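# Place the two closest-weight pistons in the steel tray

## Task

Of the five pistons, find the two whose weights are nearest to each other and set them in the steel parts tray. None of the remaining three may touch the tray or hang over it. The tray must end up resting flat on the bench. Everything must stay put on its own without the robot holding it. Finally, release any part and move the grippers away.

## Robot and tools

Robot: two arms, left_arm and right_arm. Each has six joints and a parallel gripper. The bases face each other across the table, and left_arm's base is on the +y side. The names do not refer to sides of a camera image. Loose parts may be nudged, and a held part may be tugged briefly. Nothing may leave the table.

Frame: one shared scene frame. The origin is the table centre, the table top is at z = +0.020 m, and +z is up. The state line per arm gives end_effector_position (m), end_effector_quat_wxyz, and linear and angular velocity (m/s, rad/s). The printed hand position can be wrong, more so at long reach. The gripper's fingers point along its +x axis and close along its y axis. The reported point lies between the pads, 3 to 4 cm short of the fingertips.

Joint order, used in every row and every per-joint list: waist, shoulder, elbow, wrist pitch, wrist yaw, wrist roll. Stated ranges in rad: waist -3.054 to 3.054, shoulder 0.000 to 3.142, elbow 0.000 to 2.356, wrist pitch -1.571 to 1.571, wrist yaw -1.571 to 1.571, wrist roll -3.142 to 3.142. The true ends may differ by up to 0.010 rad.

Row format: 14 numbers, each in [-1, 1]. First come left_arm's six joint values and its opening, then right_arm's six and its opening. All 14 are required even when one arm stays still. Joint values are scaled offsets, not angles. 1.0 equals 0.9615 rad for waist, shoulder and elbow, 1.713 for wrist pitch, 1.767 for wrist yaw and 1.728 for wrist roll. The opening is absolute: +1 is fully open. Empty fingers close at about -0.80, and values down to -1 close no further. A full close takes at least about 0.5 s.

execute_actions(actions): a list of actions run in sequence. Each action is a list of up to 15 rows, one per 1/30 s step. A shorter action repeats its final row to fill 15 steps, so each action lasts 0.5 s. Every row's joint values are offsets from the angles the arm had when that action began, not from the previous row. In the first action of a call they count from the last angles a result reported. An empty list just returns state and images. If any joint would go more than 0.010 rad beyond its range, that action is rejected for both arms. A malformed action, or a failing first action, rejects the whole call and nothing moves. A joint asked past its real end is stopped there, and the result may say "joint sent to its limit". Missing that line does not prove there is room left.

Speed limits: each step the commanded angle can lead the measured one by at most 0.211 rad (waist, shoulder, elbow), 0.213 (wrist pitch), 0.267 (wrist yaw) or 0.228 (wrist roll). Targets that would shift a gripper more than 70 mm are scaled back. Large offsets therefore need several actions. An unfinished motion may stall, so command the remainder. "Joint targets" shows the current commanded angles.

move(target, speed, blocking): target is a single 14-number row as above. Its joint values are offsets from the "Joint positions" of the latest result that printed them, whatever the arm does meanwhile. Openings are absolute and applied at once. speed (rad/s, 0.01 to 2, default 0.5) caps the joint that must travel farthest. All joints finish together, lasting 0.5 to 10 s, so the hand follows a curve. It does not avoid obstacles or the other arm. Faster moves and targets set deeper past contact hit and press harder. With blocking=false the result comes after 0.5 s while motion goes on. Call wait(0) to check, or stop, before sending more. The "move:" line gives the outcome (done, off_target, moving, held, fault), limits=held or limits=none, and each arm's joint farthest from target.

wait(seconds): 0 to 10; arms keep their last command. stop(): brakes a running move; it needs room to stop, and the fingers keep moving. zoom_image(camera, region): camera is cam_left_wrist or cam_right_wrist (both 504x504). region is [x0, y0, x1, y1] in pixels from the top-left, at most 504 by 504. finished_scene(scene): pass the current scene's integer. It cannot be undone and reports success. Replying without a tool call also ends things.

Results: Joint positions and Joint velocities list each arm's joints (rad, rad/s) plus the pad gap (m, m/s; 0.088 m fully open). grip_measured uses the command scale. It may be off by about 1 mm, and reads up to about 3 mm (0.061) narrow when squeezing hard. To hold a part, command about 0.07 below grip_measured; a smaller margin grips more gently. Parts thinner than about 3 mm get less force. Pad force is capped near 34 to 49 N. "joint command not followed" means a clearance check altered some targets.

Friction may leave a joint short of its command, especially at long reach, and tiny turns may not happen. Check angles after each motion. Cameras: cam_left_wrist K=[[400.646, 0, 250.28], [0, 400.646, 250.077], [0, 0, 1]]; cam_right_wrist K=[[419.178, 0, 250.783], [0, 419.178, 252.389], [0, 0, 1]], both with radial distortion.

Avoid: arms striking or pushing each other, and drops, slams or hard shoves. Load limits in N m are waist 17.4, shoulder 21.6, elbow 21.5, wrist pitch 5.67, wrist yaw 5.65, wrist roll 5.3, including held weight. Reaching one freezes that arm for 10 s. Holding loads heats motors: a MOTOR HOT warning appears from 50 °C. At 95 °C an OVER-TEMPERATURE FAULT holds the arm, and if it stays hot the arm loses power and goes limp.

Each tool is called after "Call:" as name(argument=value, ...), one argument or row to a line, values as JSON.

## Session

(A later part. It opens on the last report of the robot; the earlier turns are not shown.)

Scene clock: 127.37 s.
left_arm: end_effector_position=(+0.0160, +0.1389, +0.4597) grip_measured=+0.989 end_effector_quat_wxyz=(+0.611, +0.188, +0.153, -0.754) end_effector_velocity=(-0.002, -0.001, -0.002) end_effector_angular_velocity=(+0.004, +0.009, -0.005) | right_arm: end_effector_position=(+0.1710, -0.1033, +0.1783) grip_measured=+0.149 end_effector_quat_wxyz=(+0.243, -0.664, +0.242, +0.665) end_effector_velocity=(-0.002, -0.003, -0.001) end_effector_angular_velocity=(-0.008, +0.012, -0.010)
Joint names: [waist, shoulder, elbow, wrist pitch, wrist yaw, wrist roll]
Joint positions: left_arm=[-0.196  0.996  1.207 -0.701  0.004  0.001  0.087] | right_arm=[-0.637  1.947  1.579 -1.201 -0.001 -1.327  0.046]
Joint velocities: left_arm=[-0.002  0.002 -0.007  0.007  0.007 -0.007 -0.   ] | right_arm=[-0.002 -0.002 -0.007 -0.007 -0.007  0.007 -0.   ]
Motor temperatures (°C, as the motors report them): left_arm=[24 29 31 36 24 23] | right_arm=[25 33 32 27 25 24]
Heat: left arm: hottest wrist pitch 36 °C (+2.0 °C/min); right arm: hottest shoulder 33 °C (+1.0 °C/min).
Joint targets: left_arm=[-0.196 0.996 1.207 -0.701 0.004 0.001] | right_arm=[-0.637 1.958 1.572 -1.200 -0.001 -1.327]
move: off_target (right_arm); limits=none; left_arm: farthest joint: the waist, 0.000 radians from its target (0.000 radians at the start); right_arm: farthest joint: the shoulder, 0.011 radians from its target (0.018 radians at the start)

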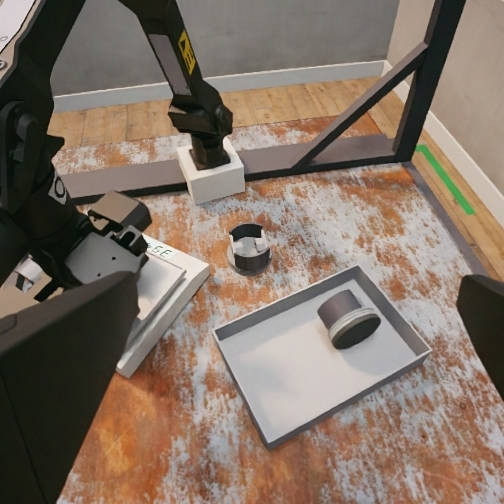

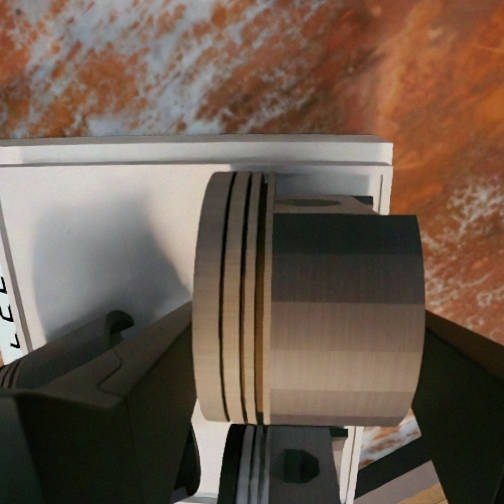

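Not yet touching; lower ~2 mm then release.

Call:
execute_actions(
  actions=[
    [[0,0,0,0,0,0,1,0,0.011,0,0,0,0,0.05],[0,0,0,0,0,0,1,0,0.013,0,0,0,0,0.05],[0,0,0,0,0,0,1,0,0.015,0,0,0,0,0.05],[0,0,0,0,0,0,1,0,0.017,0,0,0,0,0.05],[0,0,0,0,0,0,1,0,0.019,0,0,0,0,0.05],[0,0,0,0,0,0,1,0,0.02,0,0,0,0,0.05],[0,0,0,0,0,0,1,0,0.02,0,0,0,0,0.05],[0,0,0,0,0,0,1,0,0.02,0,0,0,0,0.05],[0,0,0,0,0,0,1,0,0.02,0,0,0,0,0.05],[0,0,0,0,0,0,1,0,0.018,0,0,0,0,0.12],[0,0,0,0,0,0,1,0,0.016,0,0,0,0,0.17],[0,0,0,0,0,0,1,0,0.014,0,0,0,0,0.21],[0,0,0,0,0,0,1,0,0.012,0,0,0,0,0.26],[0,0,0,0,0,0,1,0,0.01,0,0,0,0,0.34],[0,0,0,0,0,0,1,0,0.01,0,0,0,0,0.45]],
  ],
)

Call:
move(
  target=[0, 0, 0, 0, 0, 0, 1, 0, -0.025, 0.148, -0.084, 0, 0, 0.45],
  speed=0.5,
)

Scene clock: 128.60 s.
left_arm: end_effector_position=(+0.0160, +0.1389, +0.4597) grip_measured=+0.989 end_effector_quat_wxyz=(+0.611, +0.188, +0.153, -0.754) end_effector_velocity=(+0.000, +0.000, -0.003) end_effector_angular_velocity=(+0.010, -0.012, +0.001) | right_arm: end_effector_position=(+0.1711, -0.1033, +0.1774) grip_measured=+0.260 end_effector_quat_wxyz=(+0.242, -0.664, +0.242, +0.665) end_effector_velocity=(+0.002, +0.000, +0.000) end_effector_angular_velocity=(+0.003, -0.010, -0.010)
Joint names: [waist, shoulder, elbow, wrist pitch, wrist yaw, wrist roll]
Joint positions: left_arm=[-0.196  0.996  1.207 -0.701  0.004  0.001  0.087] | right_arm=[-0.637  1.949  1.579 -1.201 -0.001 -1.327  0.052]
Joint velocities: left_arm=[-0.002  0.002 -0.002 -0.007 -0.007  0.007 -0.   ] | right_arm=[-0.002 -0.002 -0.002  0.007  0.007  0.007  0.085]
Motor temperatures (°C, as the motors report them): left_arm=[24 29 31 36 24 23] | right_arm=[25 33 32 27 25 24]
Heat: left arm: hottest wrist pitch 36 °C (+2.0 °C/min); right arm: hottest shoulder 33 °C (+1.0 °C/min).
Joint targets: left_arm=[-0.196 0.996 1.207 -0.701 0.004 0.001] | right_arm=[-0.637 1.956 1.579 -1.201 -0.001 -1.327]

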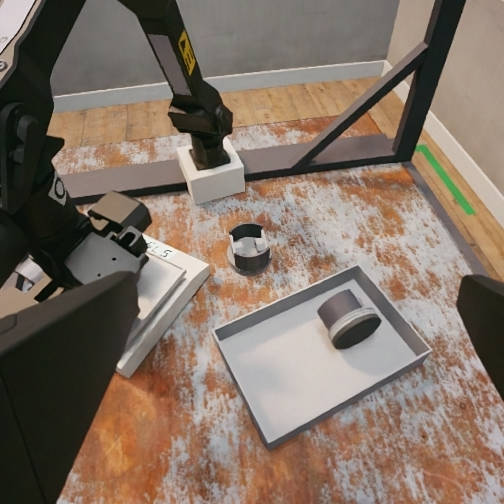

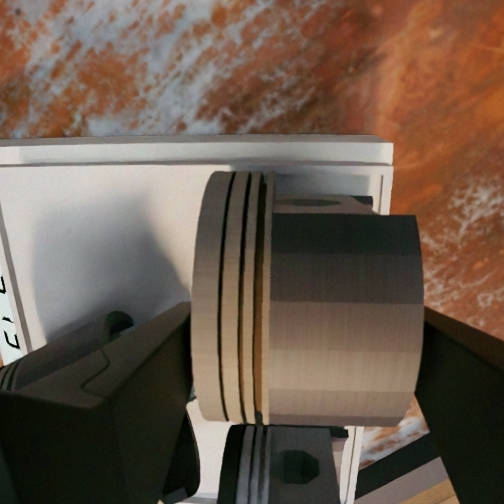

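Scene clock: 129.57 s.
left_arm: end_effector_position=(+0.0160, +0.1389, +0.4597) grip_measured=+0.989 end_effector_quat_wxyz=(+0.611, +0.188, +0.153, -0.754) end_effector_velocity=(+0.003, +0.001, -0.002) end_effector_angular_velocity=(+0.004, -0.018, +0.014) | right_arm: end_effector_position=(+0.1711, -0.1031, +0.2162) grip_measured=+0.448 end_effector_quat_wxyz=(+0.244, -0.664, +0.240, +0.665) end_effector_velocity=(-0.003, -0.005, +0.000) end_effector_angular_velocity=(-0.010, +0.029, +0.000)
Joint names: [waist, shoulder, elbow, wrist pitch, wrist yaw, wrist roll]
Joint positions: left_arm=[-0.196  0.996  1.207 -0.701  0.004  0.001  0.087] | right_arm=[-0.637  1.935  1.713 -1.342 -0.001 -1.327  0.061]
Joint velocities: left_arm=[-0.002 -0.002 -0.002 -0.007 -0.022  0.007 -0.   ] | right_arm=[-0.007 -0.002 -0.002 -0.022 -0.022 -0.007 -0.   ]
Motor temperatures (°C, as the motors report them): left_arm=[24 29 31 36 24 23] | right_arm=[25 34 33 27 25 24]
Heat: left arm: hottest wrist pitch 36 °C (+2.0 °C/min); right arm: hottest shoulder 34 °C (+2.0 °C/min).
Joint targets: left_arm=[-0.196 0.996 1.207 -0.701 0.004 0.001] | right_arm=[-0.637 1.925 1.721 -1.345 -0.001 -1.327]
move: done; limits=none; left_arm: farthest joint: the waist, 0.000 radians from its target (0.000 radians at the start); right_arm: farthest joint: the shoulder, 0.010 radians from its target (0.024 radians at the start)

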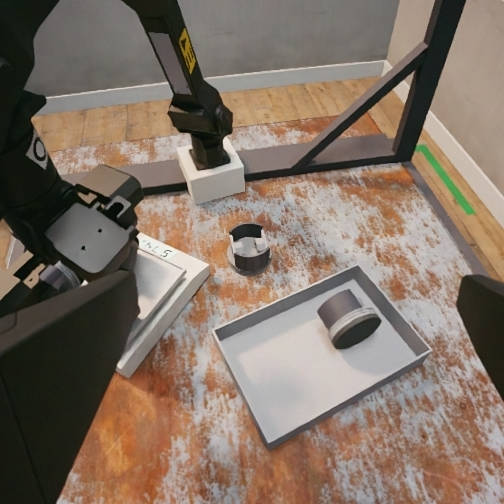

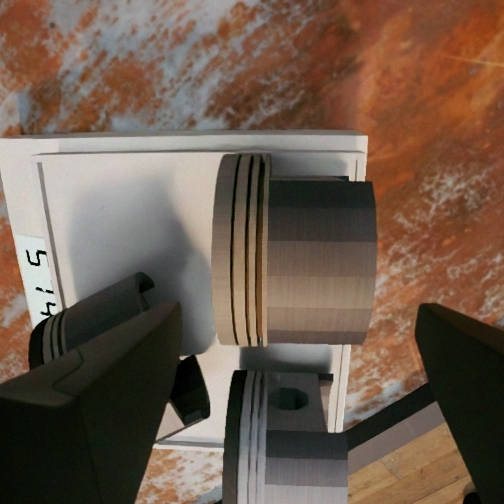

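Call:
move(
  target=[0, 0, 0, 0, 0, 0, 1, -0.1425, -0.2985, -0.307, 0.002, 0, 0.55, 1],
  speed=1.0,
)

Scene clock: 132.50 s.
left_arm: end_effector_position=(+0.0160, +0.1389, +0.4597) grip_measured=+0.989 end_effector_quat_wxyz=(+0.611, +0.188, +0.153, -0.754) end_effector_velocity=(+0.001, +0.003, -0.005) end_effector_angular_velocity=(+0.025, +0.011, +0.014) | right_arm: end_effector_position=(+0.1735, -0.1877, +0.2300) grip_measured=+1.000 end_effector_quat_wxyz=(+0.549, -0.445, +0.550, +0.445) end_effector_velocity=(+0.000, -0.003, +0.000) end_effector_angular_velocity=(-0.010, -0.002, +0.005)
Joint names: [waist, shoulder, elbow, wrist pitch, wrist yaw, wrist roll]
Joint positions: left_arm=[-0.196  0.996  1.207 -0.701  0.004  0.001  0.087] | right_arm=[-0.77   1.66   1.428 -1.341 -0.001 -0.38   0.088]
Joint velocities: left_arm=[-0.002 -0.002 -0.002 -0.022 -0.007 -0.022 -0.   ] | right_arm=[-0.002 -0.002 -0.002 -0.007  0.007 -0.007  0.   ]
Motor temperatures (°C, as the motors report them): left_arm=[24 29 31 36 24 23] | right_arm=[25 34 33 27 25 24]
Heat: left arm: hottest wrist pitch 36 °C (+2.0 °C/min); right arm: hottest shoulder 34 °C (+2.0 °C/min).
Joint targets: left_arm=[-0.196 0.996 1.207 -0.701 0.004 0.001] | right_arm=[-0.774 1.648 1.418 -1.339 -0.001 -0.377]
move: off_target (right_arm); limits=none; left_arm: farthest joint: the waist, 0.000 radians from its target (0.000 radians at the start); right_arm: farthest joint: the shoulder, 0.012 radians from its target (0.287 radians at the start)

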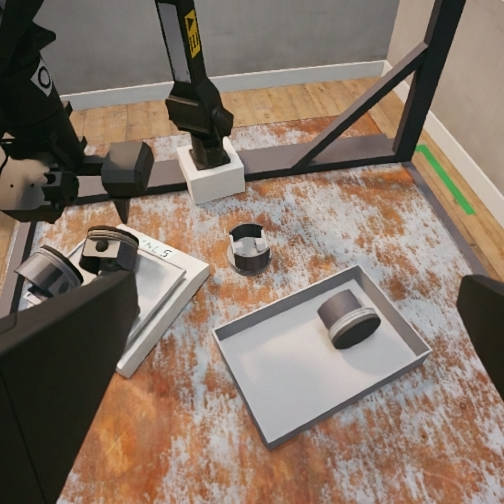

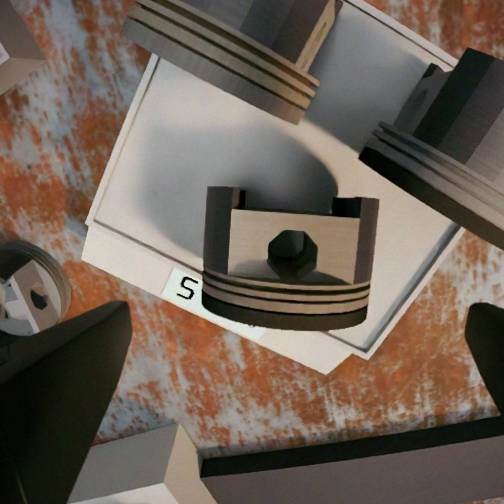

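Call:
execute_actions(
  actions=[],
)

Scene clock: 133.63 s.
left_arm: end_effector_position=(+0.0160, +0.1389, +0.4597) grip_measured=+0.989 end_effector_quat_wxyz=(+0.611, +0.188, +0.153, -0.754) end_effector_velocity=(+0.000, +0.000, -0.003) end_effector_angular_velocity=(+0.013, +0.000, +0.007) | right_arm: end_effector_position=(+0.1735, -0.1877, +0.2300) grip_measured=+1.000 end_effector_quat_wxyz=(+0.549, -0.445, +0.550, +0.445) end_effector_velocity=(+0.000, -0.003, +0.000) end_effector_angular_velocity=(-0.010, -0.002, +0.005)
Joint names: [waist, shoulder, elbow, wrist pitch, wrist yaw, wrist roll]
Joint positions: left_arm=[-0.196  0.996  1.207 -0.701  0.004  0.001  0.087] | right_arm=[-0.77   1.66   1.428 -1.341 -0.001 -0.38   0.088]
Joint velocities: left_arm=[-0.002  0.002 -0.002 -0.007 -0.007 -0.007 -0.   ] | right_arm=[-0.002 -0.002 -0.002 -0.007  0.007 -0.007  0.   ]
Motor temperatures (°C, as the motors report them): left_arm=[24 29 31 36 24 23] | right_arm=[25 34 32 27 25 24]
Heat: left arm: hottest wrist pitch 36 °C (+2.0 °C/min); right arm: hottest shoulder 34 °C (+2.0 °C/min).
Joint targets: left_arm=[-0.196 0.996 1.207 -0.701 0.004 0.001] | right_arm=[-0.774 1.648 1.418 -1.339 -0.001 -0.377]

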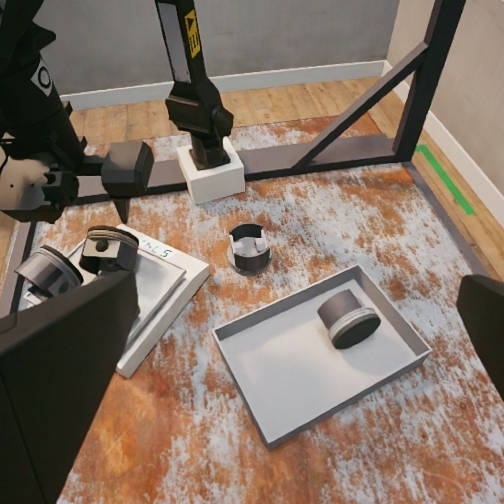

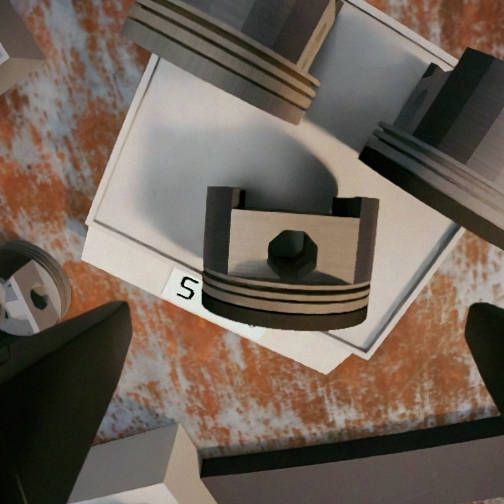

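Call:
move(
  target=[0,0,0,0,0,0,1, -0.030,-0.025,-0.231,0.1197,0,0.0214,1],
  speed=0.3,
)

Scene clock: 136.13 s.
left_arm: end_effector_position=(+0.0160, +0.1389, +0.4597) grip_measured=+0.989 end_effector_quat_wxyz=(+0.611, +0.188, +0.153, -0.754) end_effector_velocity=(+0.002, -0.002, -0.000) end_effector_angular_velocity=(-0.002, +0.003, +0.012) | right_arm: end_effector_position=(+0.1754, -0.1976, +0.1803) grip_measured=+1.000 end_effector_quat_wxyz=(+0.563, -0.428, +0.562, +0.429) end_effector_velocity=(+0.001, -0.005, -0.001) end_effector_angular_velocity=(-0.023, -0.011, +0.034)
Joint names: [waist, shoulder, elbow, wrist pitch, wrist yaw, wrist roll]
Joint positions: left_arm=[-0.196  0.996  1.207 -0.701  0.004  0.001  0.087] | right_arm=[-0.795  1.647  1.216 -1.138 -0.001 -0.346  0.088]
Joint velocities: left_arm=[ 0.002  0.002 -0.002  0.007 -0.007 -0.007 -0.   ] | right_arm=[-0.002 -0.002 -0.007 -0.007  0.022 -0.037  0.   ]
Motor temperatures (°C, as the motors report them): left_arm=[24 29 31 36 24 23] | right_arm=[25 34 32 27 25 24]
Heat: left arm: hottest wrist pitch 36 °C (+2.0 °C/min); right arm: hottest shoulder 34 °C (+2.0 °C/min).
Joint targets: left_arm=[-0.196 0.996 1.207 -0.701 0.004 0.001] | right_arm=[-0.799 1.636 1.206 -1.136 -0.001 -0.343]
move: off_target (right_arm); limits=none; left_arm: farthest joint: the waist, 0.000 radians from its target (0.000 radians at the start); right_arm: farthest joint: the shoulder, 0.011 radians from its target (0.024 radians at the start)

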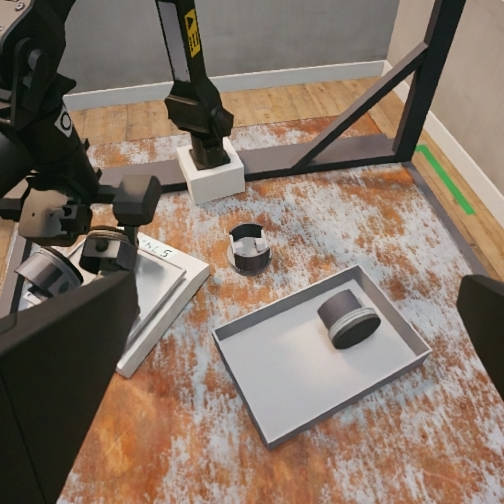

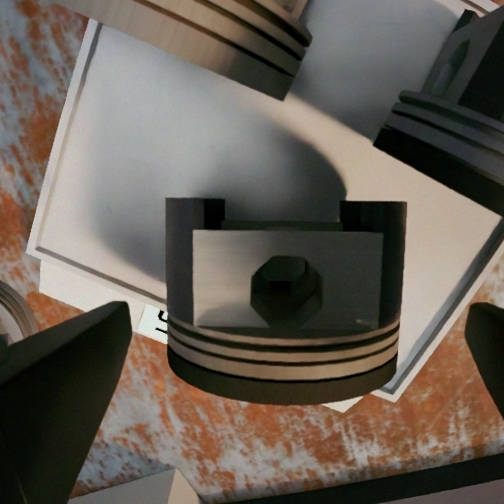

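Call:
move(
  target=[0,0,0,0,0,0,1, 0.009,0.055,-0.126,0.0887,0,0.004,1],
  speed=0.15,
)

Scene clock: 138.20 s.
left_arm: end_effector_position=(+0.0160, +0.1389, +0.4597) grip_measured=+0.989 end_effector_quat_wxyz=(+0.611, +0.188, +0.153, -0.754) end_effector_velocity=(+0.001, +0.001, -0.002) end_effector_angular_velocity=(+0.008, +0.001, +0.007) | right_arm: end_effector_position=(+0.1744, -0.1968, +0.1426) grip_measured=+1.000 end_effector_quat_wxyz=(+0.562, -0.428, +0.562, +0.429) end_effector_velocity=(-0.000, -0.002, +0.000) end_effector_angular_velocity=(-0.002, +0.010, -0.015)
Joint names: [waist, shoulder, elbow, wrist pitch, wrist yaw, wrist roll]
Joint positions: left_arm=[-0.196  0.996  1.207 -0.701  0.004  0.001  0.087] | right_arm=[-0.791  1.686  1.104 -0.988 -0.001 -0.342  0.088]
Joint velocities: left_arm=[-0.002 -0.002 -0.002 -0.007 -0.007 -0.007  0.   ] | right_arm=[-0.007 -0.002 -0.002 -0.007 -0.007  0.007  0.   ]
Motor temperatures (°C, as the motors report them): left_arm=[24 29 31 36 24 23] | right_arm=[25 34 32 27 25 24]
Heat: left arm: hottest wrist pitch 36 °C (+2.0 °C/min); right arm: hottest shoulder 34 °C (+2.0 °C/min).
Joint targets: left_arm=[-0.196 0.996 1.207 -0.701 0.004 0.001] | right_arm=[-0.787 1.699 1.095 -0.986 -0.001 -0.339]
move: off_target (right_arm); limits=none; left_arm: farthest joint: the waist, 0.000 radians from its target (0.000 radians at the start); right_arm: farthest joint: the shoulder, 0.014 radians from its target (0.053 radians at the start)

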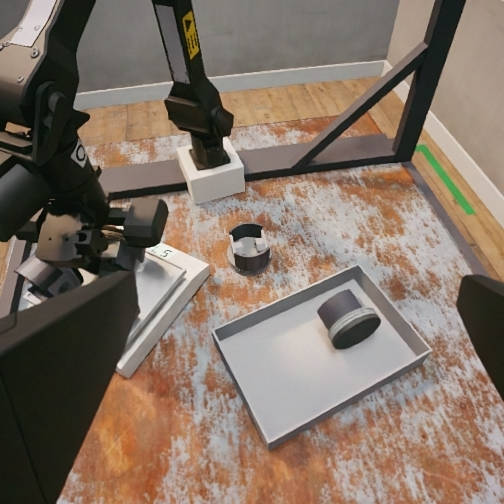

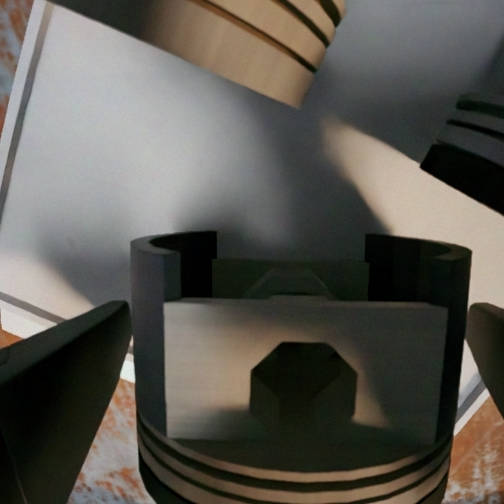

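Call:
move(
  target=[0,0,0,0,0,0,1, 0.004,0.024,-0.032,0.019,0,0.002,1],
  speed=0.1,
)

Call:
execute_actions(
  actions=[
    [[0,0,0,0,0,0,1,0,0,0,0,0,0,0.9],[0,0,0,0,0,0,1,0,0,0,0,0,0,0.86],[0,0,0,0,0,0,1,0,0,0,0,0,0,0.82],[0,0,0,0,0,0,1,0,0,0,0,0,0,0.78],[0,0,0,0,0,0,1,0,0,0,0,0,0,0.75],[0,0,0,0,0,0,1,0,0,0,0,0,0,0.72],[0,0,0,0,0,0,1,0,0,0,0,0,0,0.70],[0,0,0,0,0,0,1,0,0,0,0,0,0,0.68],[0,0,0,0,0,0,1,0,0,0,0,0,0,0.66],[0,0,0,0,0,0,1,0,0,0,0,0,0,0.64],[0,0,0,0,0,0,1,0,0,0,0,0,0,0.62],[0,0,0,0,0,0,1,0,0,0,0,0,0,0.60],[0,0,0,0,0,0,1,0,0,0,0,0,0,0.58],[0,0,0,0,0,0,1,0,0,0,0,0,0,0.56],[0,0,0,0,0,0,1,0,0,0,0,0,0,0.54]],
    [[0,0,0,0,0,0,1,0,0,0,0,0,0,0.54]],
  ],
)

Scene clock: 139.77 s.
left_arm: end_effector_position=(+0.0160, +0.1389, +0.4597) grip_measured=+0.989 end_effector_quat_wxyz=(+0.611, +0.188, +0.153, -0.754) end_effector_velocity=(-0.001, +0.001, +0.002) end_effector_angular_velocity=(-0.014, -0.007, -0.004) | right_arm: end_effector_position=(+0.1742, -0.1970, +0.1364) grip_measured=+1.000 end_effector_quat_wxyz=(+0.564, -0.428, +0.562, +0.429) end_effector_velocity=(+0.001, +0.000, +0.000) end_effector_angular_velocity=(+0.010, +0.002, +0.000)
Joint names: [waist, shoulder, elbow, wrist pitch, wrist yaw, wrist roll]
Joint positions: left_arm=[-0.196  0.996  1.207 -0.701  0.004  0.001  0.087] | right_arm=[-0.79   1.692  1.085 -0.96  -0.001 -0.339  0.088]
Joint velocities: left_arm=[-0.007 -0.007 -0.002  0.007 -0.007  0.007 -0.   ] | right_arm=[-0.007 -0.002 -0.002  0.007 -0.007 -0.007  0.   ]
Motor temperatures (°C, as the motors report them): left_arm=[24 28 31 36 24 23] | right_arm=[25 34 32 27 25 24]
Heat: left arm: hottest wrist pitch 36 °C (+2.0 °C/min); right arm: hottest shoulder 34 °C (+2.0 °C/min).
Joint targets: left_arm=[-0.196 0.996 1.207 -0.701 0.004 0.001] | right_arm=[-0.786 1.709 1.074 -0.955 -0.001 -0.339]
move: off_target (right_arm); limits=none; left_arm: farthest joint: the waist, 0.000 radians from its target (0.000 radians at the start); right_arm: farthest joint: the shoulder, 0.017 radians from its target (0.023 radians at the start)

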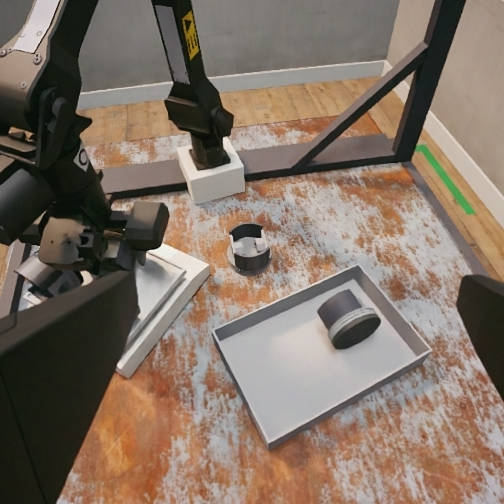

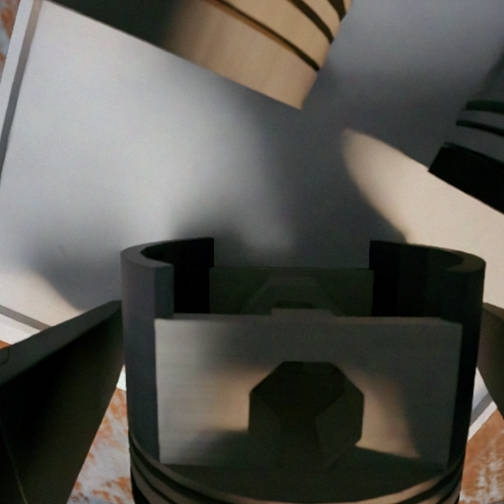

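Scene clock: 140.77 s.
left_arm: end_effector_position=(+0.0160, +0.1389, +0.4597) grip_measured=+0.989 end_effector_quat_wxyz=(+0.611, +0.188, +0.153, -0.754) end_effector_velocity=(+0.001, +0.001, -0.002) end_effector_angular_velocity=(+0.005, -0.011, +0.001) | right_arm: end_effector_position=(+0.1740, -0.1970, +0.1364) grip_measured=+0.628 end_effector_quat_wxyz=(+0.563, -0.427, +0.562, +0.429) end_effector_velocity=(-0.003, -0.000, +0.000) end_effector_angular_velocity=(+0.007, +0.022, +0.005)
Joint names: [waist, shoulder, elbow, wrist pitch, wrist yaw, wrist roll]
Joint positions: left_arm=[-0.196  0.996  1.207 -0.701  0.004  0.001  0.087] | right_arm=[-0.79   1.692  1.085 -0.961 -0.002 -0.339  0.07 ]
Joint velocities: left_arm=[-0.002 -0.002 -0.002 -0.007 -0.007  0.007 -0.   ] | right_arm=[-0.002 -0.002 -0.002 -0.007 -0.022 -0.007  0.   ]
Motor temperatures (°C, as the motors report them): left_arm=[24 28 31 36 24 23] | right_arm=[25 34 32 27 25 24]
Heat: left arm: hottest wrist pitch 36 °C (+2.0 °C/min); right arm: hottest shoulder 34 °C (+2.0 °C/min).
Joint targets: left_arm=[-0.196 0.996 1.207 -0.701 0.004 0.001] | right_arm=[-0.790 1.692 1.085 -0.961 -0.002 -0.339]

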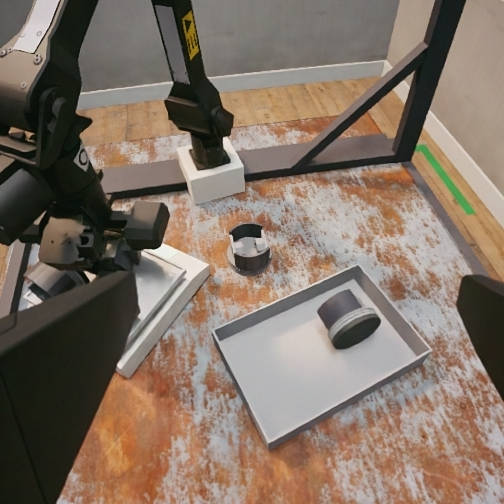

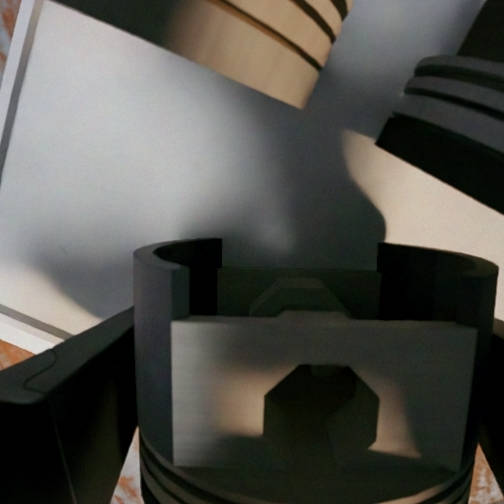

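Call:
move(
  target=[0,0,0,0,0,0,1, 0,-0.060,0.147,-0.105,0,0,0.54],
  speed=0.15,
)

Scene clock: 142.87 s.
left_arm: end_effector_position=(+0.0160, +0.1389, +0.4597) grip_measured=+0.989 end_effector_quat_wxyz=(+0.611, +0.188, +0.153, -0.754) end_effector_velocity=(-0.001, -0.001, +0.002) end_effector_angular_velocity=(-0.005, +0.011, -0.001) | right_arm: end_effector_position=(+0.1738, -0.1973, +0.1789) grip_measured=+0.628 end_effector_quat_wxyz=(+0.561, -0.428, +0.564, +0.429) end_effector_velocity=(+0.001, +0.002, +0.001) end_effector_angular_velocity=(+0.014, -0.001, +0.005)
Joint names: [waist, shoulder, elbow, wrist pitch, wrist yaw, wrist roll]
Joint positions: left_arm=[-0.196  0.996  1.207 -0.701  0.004  0.001  0.087] | right_arm=[-0.79   1.65   1.214 -1.138 -0.002 -0.339  0.07 ]
Joint velocities: left_arm=[ 0.002  0.002  0.002  0.007  0.007 -0.007 -0.   ] | right_arm=[-0.002 -0.002  0.002  0.007 -0.007 -0.007 -0.   ]
Motor temperatures (°C, as the motors report them): left_arm=[24 28 31 36 24 23] | right_arm=[25 34 32 27 25 24]
Heat: left arm: hottest wrist pitch 36 °C (+2.0 °C/min); right arm: hottest shoulder 34 °C (+2.0 °C/min).
Joint targets: left_arm=[-0.196 0.996 1.207 -0.701 0.004 0.001] | right_arm=[-0.790 1.634 1.226 -1.141 -0.002 -0.339]
move: off_target (right_arm); limits=none; left_arm: farthest joint: the waist, 0.000 radians from its target (0.000 radians at the start); right_arm: farthest joint: the shoulder, 0.015 radians from its target (0.058 radians at the start)

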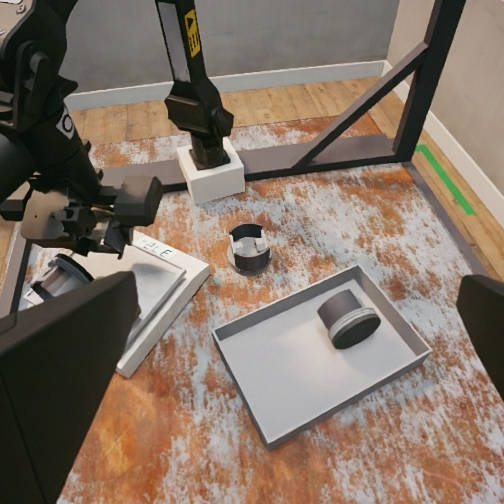

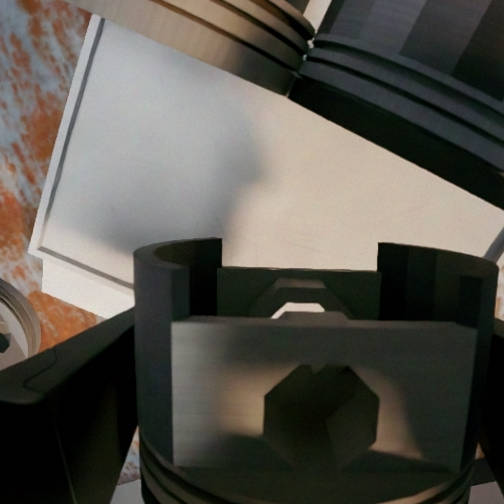

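Call:
move(
  target=[0,0,0,0,0,0,1, 0.1,-0.034,0.205,-0.118,0,-0.1,0.54],
  speed=0.3,
)

Scene clock: 145.53 s.
left_arm: end_effector_position=(+0.0160, +0.1389, +0.4597) grip_measured=+0.989 end_effector_quat_wxyz=(+0.611, +0.188, +0.153, -0.754) end_effector_velocity=(+0.001, +0.002, -0.004) end_effector_angular_velocity=(+0.022, -0.002, +0.007) | right_arm: end_effector_position=(+0.1517, -0.1824, +0.2304) grip_measured=+0.628 end_effector_quat_wxyz=(+0.502, -0.497, +0.502, +0.499) end_effector_velocity=(-0.003, -0.005, +0.000) end_effector_angular_velocity=(-0.016, +0.017, -0.010)
Joint names: [waist, shoulder, elbow, wrist pitch, wrist yaw, wrist roll]
Joint positions: left_arm=[-0.196  0.996  1.207 -0.701  0.004  0.001  0.087] | right_arm=[-0.698  1.631  1.398 -1.337 -0.002 -0.508  0.07 ]
Joint velocities: left_arm=[-0.002  0.002  0.002 -0.022 -0.007 -0.007  0.   ] | right_arm=[-0.002 -0.002 -0.002 -0.022 -0.007  0.007 -0.   ]
Motor temperatures (°C, as the motors report them): left_arm=[24 28 31 36 24 23] | right_arm=[25 34 33 27 25 24]
Heat: left arm: hottest wrist pitch 36 °C (+2.0 °C/min); right arm: hottest shoulder 34 °C (+2.0 °C/min).
Joint targets: left_arm=[-0.196 0.996 1.207 -0.701 0.004 0.001] | right_arm=[-0.694 1.617 1.411 -1.340 -0.002 -0.512]
move: off_target (right_arm); limits=none; left_arm: farthest joint: the waist, 0.000 radians from its target (0.000 radians at the start); right_arm: farthest joint: the shoulder, 0.013 radians from its target (0.032 radians at the start)

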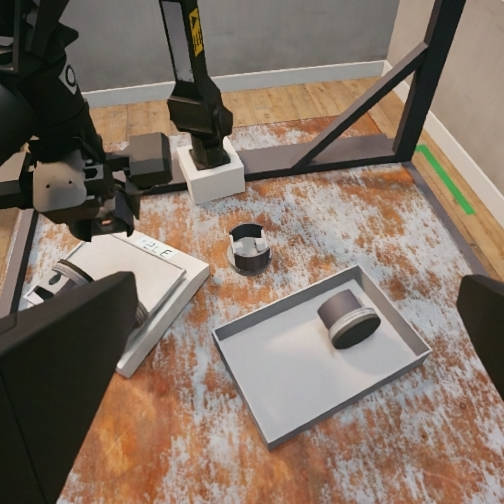

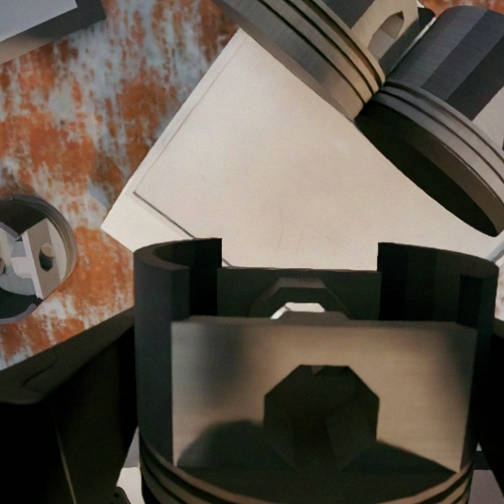

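Call:
move(
  target=[0,0,0,0,0,0,1, 0.660,0.520,0.432,0.0514,0,-0.697,0.54],
  speed=0.7,
)

Scene clock: 148.53 s.
left_arm: end_effector_position=(+0.0160, +0.1389, +0.4597) grip_measured=+0.989 end_effector_quat_wxyz=(+0.611, +0.188, +0.153, -0.754) end_effector_velocity=(+0.001, +0.004, -0.003) end_effector_angular_velocity=(+0.017, -0.001, +0.007) | right_arm: end_effector_position=(-0.0386, -0.0266, +0.1709) grip_measured=+0.628 end_effector_quat_wxyz=(-0.089, -0.701, -0.091, +0.702) end_effector_velocity=(-0.002, -0.004, -0.003) end_effector_angular_velocity=(-0.018, +0.005, +0.010)
Joint names: [waist, shoulder, elbow, wrist pitch, wrist yaw, wrist roll]
Joint positions: left_arm=[-0.196  0.996  1.207 -0.701  0.004  0.001  0.087] | right_arm=[-0.064  2.118  1.801 -1.25  -0.002 -1.709  0.07 ]
Joint velocities: left_arm=[-0.002 -0.007 -0.002 -0.022 -0.007 -0.007  0.   ] | right_arm=[ 0.002  0.002 -0.007 -0.007 -0.007 -0.007 -0.   ]
Motor temperatures (°C, as the motors report them): left_arm=[24 28 31 36 24 23] | right_arm=[25 34 33 27 25 24]
Heat: left arm: hottest wrist pitch 36 °C (+2.0 °C/min); right arm: hottest shoulder 34 °C (+2.0 °C/min).
Joint targets: left_arm=[-0.196 0.996 1.207 -0.701 0.004 0.001] | right_arm=[-0.063 2.131 1.813 -1.249 -0.002 -1.713]
move: off_target (right_arm); limits=none; left_arm: farthest joint: the waist, 0.000 radians from its target (0.000 radians at the start); right_arm: farthest joint: the shoulder, 0.013 radians from its target (0.500 radians at the start)

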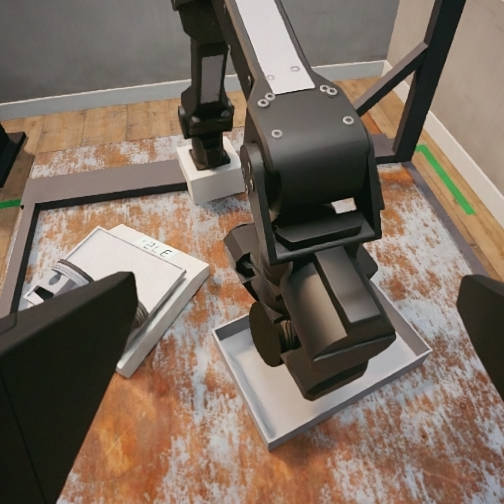

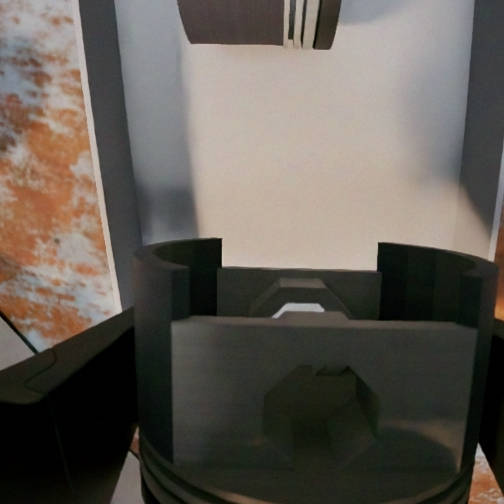

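Call:
move(
  target=[0,0,0,0,0,0,1, 0.008,0.111,-0.171,0.1454,0,0,0.54],
  speed=0.2,
)

Scene clock: 150.83 s.
left_arm: end_effector_position=(+0.0160, +0.1389, +0.4597) grip_measured=+0.989 end_effector_quat_wxyz=(+0.611, +0.188, +0.153, -0.754) end_effector_velocity=(-0.003, +0.003, -0.007) end_effector_angular_velocity=(+0.031, +0.017, -0.003) | right_arm: end_effector_position=(-0.0409, -0.0205, +0.0943) grip_measured=+0.628 end_effector_quat_wxyz=(-0.093, -0.700, -0.091, +0.702) end_effector_velocity=(+0.000, -0.004, -0.001) end_effector_angular_velocity=(-0.013, +0.006, -0.010)
Joint names: [waist, shoulder, elbow, wrist pitch, wrist yaw, wrist roll]
Joint positions: left_arm=[-0.196  0.996  1.207 -0.701  0.004  0.001  0.087] | right_arm=[-0.061  2.213  1.642 -1.003 -0.002 -1.71   0.07 ]
Joint velocities: left_arm=[-0.007 -0.002 -0.007 -0.022  0.007 -0.022  0.   ] | right_arm=[-0.002 -0.002 -0.007 -0.007 -0.007  0.007 -0.   ]
Motor temperatures (°C, as the motors report them): left_arm=[24 28 31 37 24 23] | right_arm=[25 34 33 27 25 24]
Heat: left arm: hottest wrist pitch 37 °C (+3.0 °C/min); right arm: hottest shoulder 34 °C (+2.0 °C/min).
Joint targets: left_arm=[-0.196 0.996 1.207 -0.701 0.004 0.001] | right_arm=[-0.057 2.225 1.637 -1.001 -0.002 -1.709]
move: off_target (right_arm); limits=none; left_arm: farthest joint: the waist, 0.000 radians from its target (0.000 radians at the start); right_arm: farthest joint: the shoulder, 0.012 radians from its target (0.107 radians at the start)

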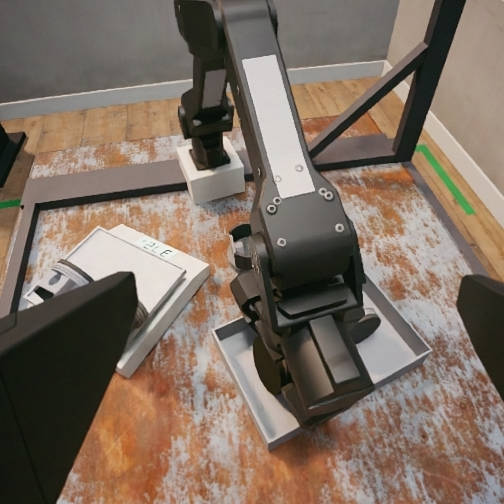

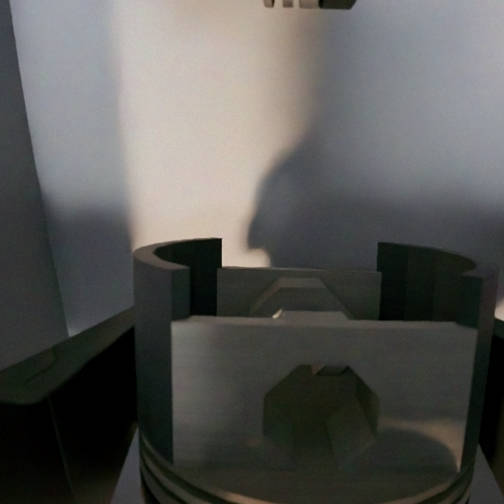

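Call:
move(
  target=[0,0,0,0,0,0,1, 0.004,0.038,-0.005,0.0158,0,0,0.54],
  speed=0.04,
)

Scene clock: 152.37 s.
left_arm: end_effector_position=(+0.0160, +0.1389, +0.4597) grip_measured=+0.989 end_effector_quat_wxyz=(+0.611, +0.188, +0.153, -0.754) end_effector_velocity=(+0.001, +0.003, -0.005) end_effector_angular_velocity=(+0.022, -0.002, +0.007) | right_arm: end_effector_position=(-0.0413, -0.0172, +0.0847) grip_measured=+0.628 end_effector_quat_wxyz=(-0.092, -0.700, -0.091, +0.702) end_effector_velocity=(+0.003, -0.005, +0.000) end_effector_angular_velocity=(-0.021, -0.010, +0.005)
Joint names: [waist, shoulder, elbow, wrist pitch, wrist yaw, wrist roll]
Joint positions: left_arm=[-0.196  0.996  1.207 -0.701  0.004  0.001  0.087] | right_arm=[-0.061  2.237  1.642 -0.977 -0.002 -1.71   0.07 ]
Joint velocities: left_arm=[-0.002 -0.002 -0.002 -0.022 -0.007 -0.007 -0.   ] | right_arm=[-0.002 -0.002 -0.002 -0.022  0.007 -0.007 -0.   ]
Motor temperatures (°C, as the motors report them): left_arm=[24 28 31 37 24 23] | right_arm=[25 34 33 27 25 24]
Heat: left arm: hottest wrist pitch 37 °C (+2.0 °C/min); right arm: hottest shoulder 34 °C (+2.0 °C/min).
Joint targets: left_arm=[-0.196 0.996 1.207 -0.701 0.004 0.001] | right_arm=[-0.057 2.250 1.637 -0.976 -0.002 -1.710]
move: off_target (right_arm); limits=none; left_arm: farthest joint: the waist, 0.000 radians from its target (0.000 radians at the start); right_arm: farthest joint: the shoulder, 0.012 radians from its target (0.036 radians at the start)

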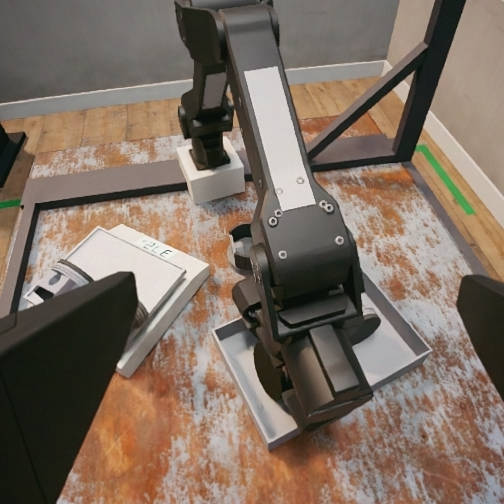

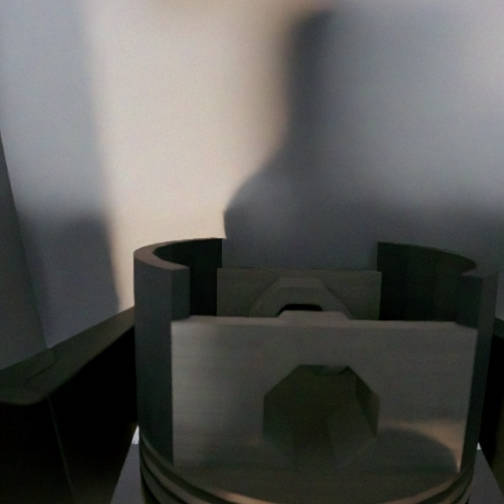

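Call:
move(
  target=[0,0,0,0,0,0,1, 0.004,0.024,-0.005,0.007,0,0,0.54],
  speed=0.03,
)

Scene clock: 153.63 s.
left_arm: end_effector_position=(+0.0160, +0.1389, +0.4597) grip_measured=+0.989 end_effector_quat_wxyz=(+0.611, +0.188, +0.153, -0.754) end_effector_velocity=(+0.001, +0.003, -0.005) end_effector_angular_velocity=(+0.022, -0.002, +0.007) | right_arm: end_effector_position=(-0.0416, -0.0162, +0.0836) grip_measured=+0.628 end_effector_quat_wxyz=(-0.091, -0.700, -0.092, +0.702) end_effector_velocity=(-0.002, -0.002, +0.000) end_effector_angular_velocity=(-0.010, +0.021, +0.005)
Joint names: [waist, shoulder, elbow, wrist pitch, wrist yaw, wrist roll]
Joint positions: left_arm=[-0.196  0.996  1.207 -0.701  0.004  0.001  0.087] | right_arm=[-0.06   2.24   1.642 -0.972 -0.002 -1.71   0.07 ]
Joint velocities: left_arm=[-0.002 -0.002 -0.002 -0.022 -0.007 -0.007 -0.   ] | right_arm=[-0.002 -0.002 -0.002 -0.007 -0.022 -0.007 -0.   ]
Motor temperatures (°C, as the motors report them): left_arm=[24 28 31 37 24 23] | right_arm=[25 34 33 27 25 24]
Heat: left arm: hottest wrist pitch 37 °C (+2.0 °C/min); right arm: hottest shoulder 34 °C (+2.0 °C/min).
Joint targets: left_arm=[-0.196 0.996 1.207 -0.701 0.004 0.001] | right_arm=[-0.057 2.260 1.637 -0.966 -0.002 -1.710]
move: off_target (right_arm); limits=none; left_arm: farthest joint: the waist, 0.000 radians from its target (0.000 radians at the start); right_arm: farthest joint: the shoulder, 0.020 radians from its target (0.023 radians at the start)

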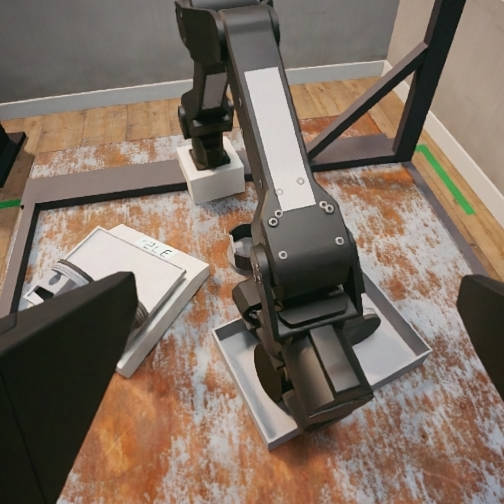

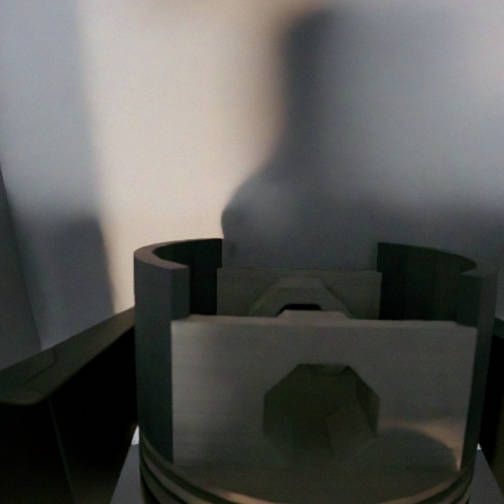

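Contact. Release and lift.

Call:
execute_actions(
  actions=[
    [[0,0,0,0,0,0,1,0,0,0,0,0,0,0.58],[0,0,0,0,0,0,1,0,0,0,0,0,0,0.62],[0,0,0,0,0,0,1,0,0,0,0,0,0,0.65],[0,0,0,0,0,0,1,0,0,0,0,0,0,0.68],[0,0,0,0,0,0,1,0,0,0,0,0,0,0.72],[0,0,0,0,0,0,1,0,0,0,0,0,0,0.78],[0,0,0,0,0,0,1,0,0,0,0,0,0,0.85],[0,0,0,0,0,0,1,0,0,0,0,0,0,0.92],[0,0,0,0,0,0,1,0,0,0,0,0,0,1]],
  ],
)

Call:
move(
  target=[0,0,0,0,0,0,1, 0,-0.115,0.21,-0.175,0,0,1],
  speed=0.3,
)

Scene clock: 154.60 s.
left_arm: end_effector_position=(+0.0160, +0.1389, +0.4597) grip_measured=+0.989 end_effector_quat_wxyz=(+0.611, +0.188, +0.153, -0.754) end_effector_velocity=(+0.003, +0.002, -0.003) end_effector_angular_velocity=(+0.019, +0.005, +0.027) | right_arm: end_effector_position=(-0.0416, -0.0161, +0.0836) grip_measured=+0.971 end_effector_quat_wxyz=(-0.091, -0.700, -0.092, +0.702) end_effector_velocity=(-0.002, -0.002, +0.000) end_effector_angular_velocity=(-0.008, +0.006, +0.024)
Joint names: [waist, shoulder, elbow, wrist pitch, wrist yaw, wrist roll]
Joint positions: left_arm=[-0.196  0.996  1.207 -0.701  0.004  0.001  0.087] | right_arm=[-0.06   2.24   1.642 -0.971 -0.002 -1.71   0.087]
Joint velocities: left_arm=[-0.002 -0.002  0.002 -0.022 -0.022 -0.022 -0.   ] | right_arm=[ 0.002 -0.002 -0.002 -0.007 -0.007 -0.022  0.013]
Motor temperatures (°C, as the motors report them): left_arm=[24 28 32 37 24 23] | right_arm=[25 34 33 27 25 24]
Heat: left arm: hottest wrist pitch 37 °C (+2.0 °C/min); right arm: hottest shoulder 34 °C (+2.0 °C/min).
Joint targets: left_arm=[-0.196 0.996 1.207 -0.701 0.004 0.001] | right_arm=[-0.060 2.240 1.642 -0.972 -0.002 -1.710]

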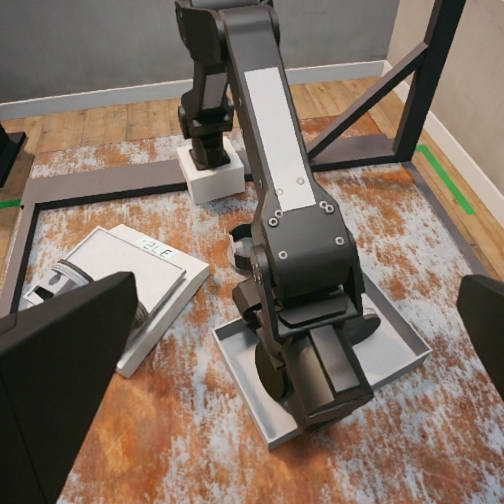

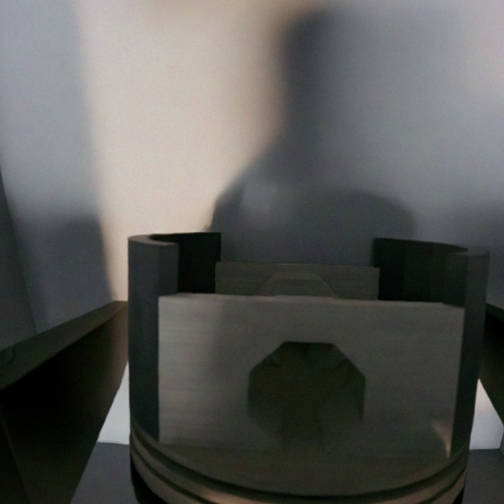

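Scene clock: 156.13 s.
left_arm: end_effector_position=(+0.0160, +0.1389, +0.4597) grip_measured=+0.989 end_effector_quat_wxyz=(+0.611, +0.188, +0.153, -0.754) end_effector_velocity=(+0.001, +0.003, -0.005) end_effector_angular_velocity=(+0.022, -0.002, +0.007) | right_arm: end_effector_position=(-0.0408, -0.0225, +0.1709) grip_measured=+1.000 end_effector_quat_wxyz=(-0.092, -0.700, -0.091, +0.702) end_effector_velocity=(-0.002, -0.002, -0.002) end_effector_angular_velocity=(-0.015, +0.020, +0.005)
Joint names: [waist, shoulder, elbow, wrist pitch, wrist yaw, wrist roll]
Joint positions: left_arm=[-0.196  0.996  1.207 -0.701  0.004  0.001  0.087] | right_arm=[-0.06   2.141  1.837 -1.268 -0.002 -1.71   0.088]
Joint velocities: left_arm=[-0.002 -0.002 -0.002 -0.022 -0.007 -0.007 -0.   ] | right_arm=[-0.002  0.002 -0.002 -0.007 -0.022 -0.007  0.   ]
Motor temperatures (°C, as the motors report them): left_arm=[24 28 32 37 24 23] | right_arm=[25 35 33 27 25 24]
Heat: left arm: hottest wrist pitch 37 °C (+2.0 °C/min); right arm: hottest shoulder 35 °C (+3.0 °C/min).
Joint targets: left_arm=[-0.196 0.996 1.207 -0.701 0.004 0.001] | right_arm=[-0.060 2.130 1.844 -1.271 -0.002 -1.710]
move: off_target (right_arm); limits=none; left_arm: farthest joint: the waist, 0.000 radians from its target (0.000 radians at the start); right_arm: farthest joint: the shoulder, 0.012 radians from its target (0.110 radians at the start)

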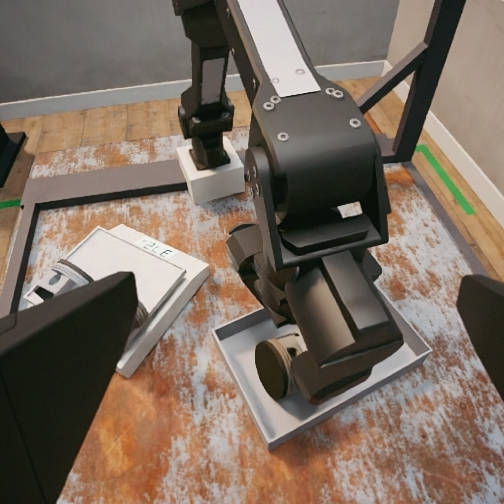

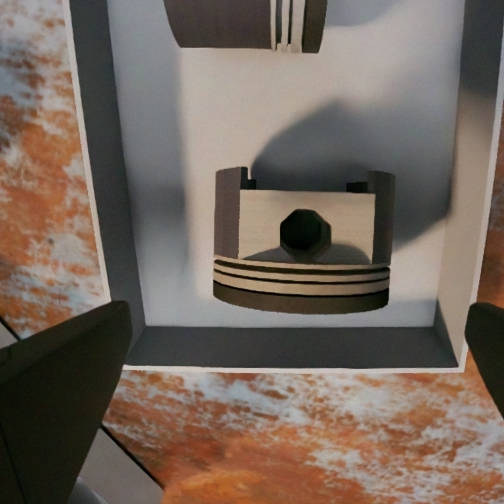

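Retract clear.

Call:
move(
  target=[0,0,0,0,0,0,1, 0,-0.85,-0.6,0,0,0,1],
  speed=0.7,
)

Scene clock: 158.30 s.
left_arm: end_effector_position=(+0.0160, +0.1389, +0.4597) grip_measured=+0.989 end_effector_quat_wxyz=(+0.611, +0.188, +0.153, -0.754) end_effector_velocity=(+0.003, +0.001, -0.002) end_effector_angular_velocity=(+0.004, -0.018, +0.014) | right_arm: end_effector_position=(-0.0219, -0.1775, +0.2723) grip_measured=+1.000 end_effector_quat_wxyz=(+0.007, +0.696, +0.176, -0.696) end_effector_velocity=(+0.001, -0.005, -0.002) end_effector_angular_velocity=(-0.026, -0.009, -0.006)
Joint names: [waist, shoulder, elbow, wrist pitch, wrist yaw, wrist roll]
Joint positions: left_arm=[-0.196  0.996  1.207 -0.701  0.004  0.001  0.087] | right_arm=[-0.06   1.333  1.27  -1.269 -0.002 -1.71   0.088]
Joint velocities: left_arm=[-0.002 -0.002 -0.002 -0.007 -0.022  0.007  0.   ] | right_arm=[ 0.002  0.002 -0.002 -0.022  0.007  0.007  0.   ]
Motor temperatures (°C, as the motors report them): left_arm=[24 28 32 37 24 23] | right_arm=[25 35 33 27 25 24]
Heat: left arm: hottest wrist pitch 37 °C (+2.0 °C/min); right arm: hottest shoulder 35 °C (+3.0 °C/min).
Joint targets: left_arm=[-0.196 0.996 1.207 -0.701 0.004 0.001] | right_arm=[-0.060 1.324 1.260 -1.269 -0.002 -1.710]
move: done; limits=none; left_arm: farthest joint: the waist, 0.000 radians from its target (0.000 radians at the start); right_arm: farthest joint: the elbow, 0.010 radians from its target (0.577 radians at the start)

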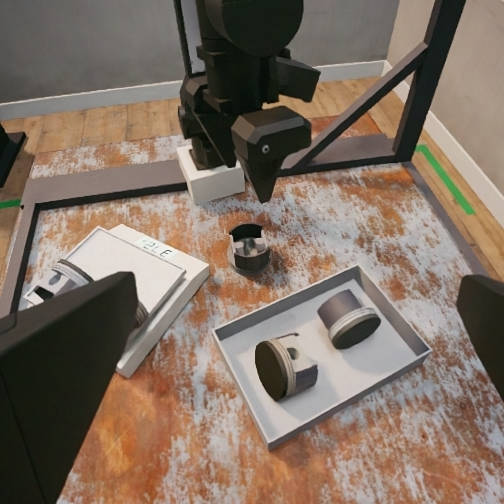

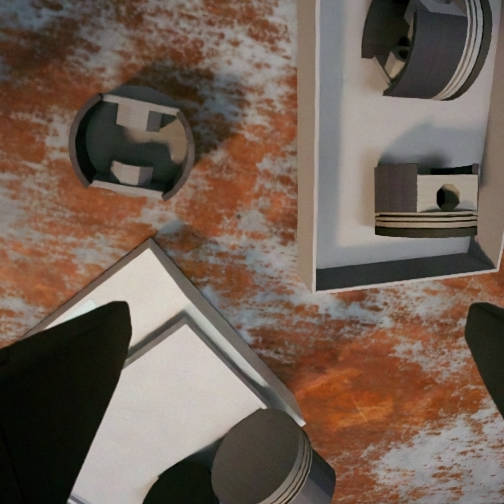

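Call:
finished_scene(
  scene=2,
)

The scene is finished: the task was done.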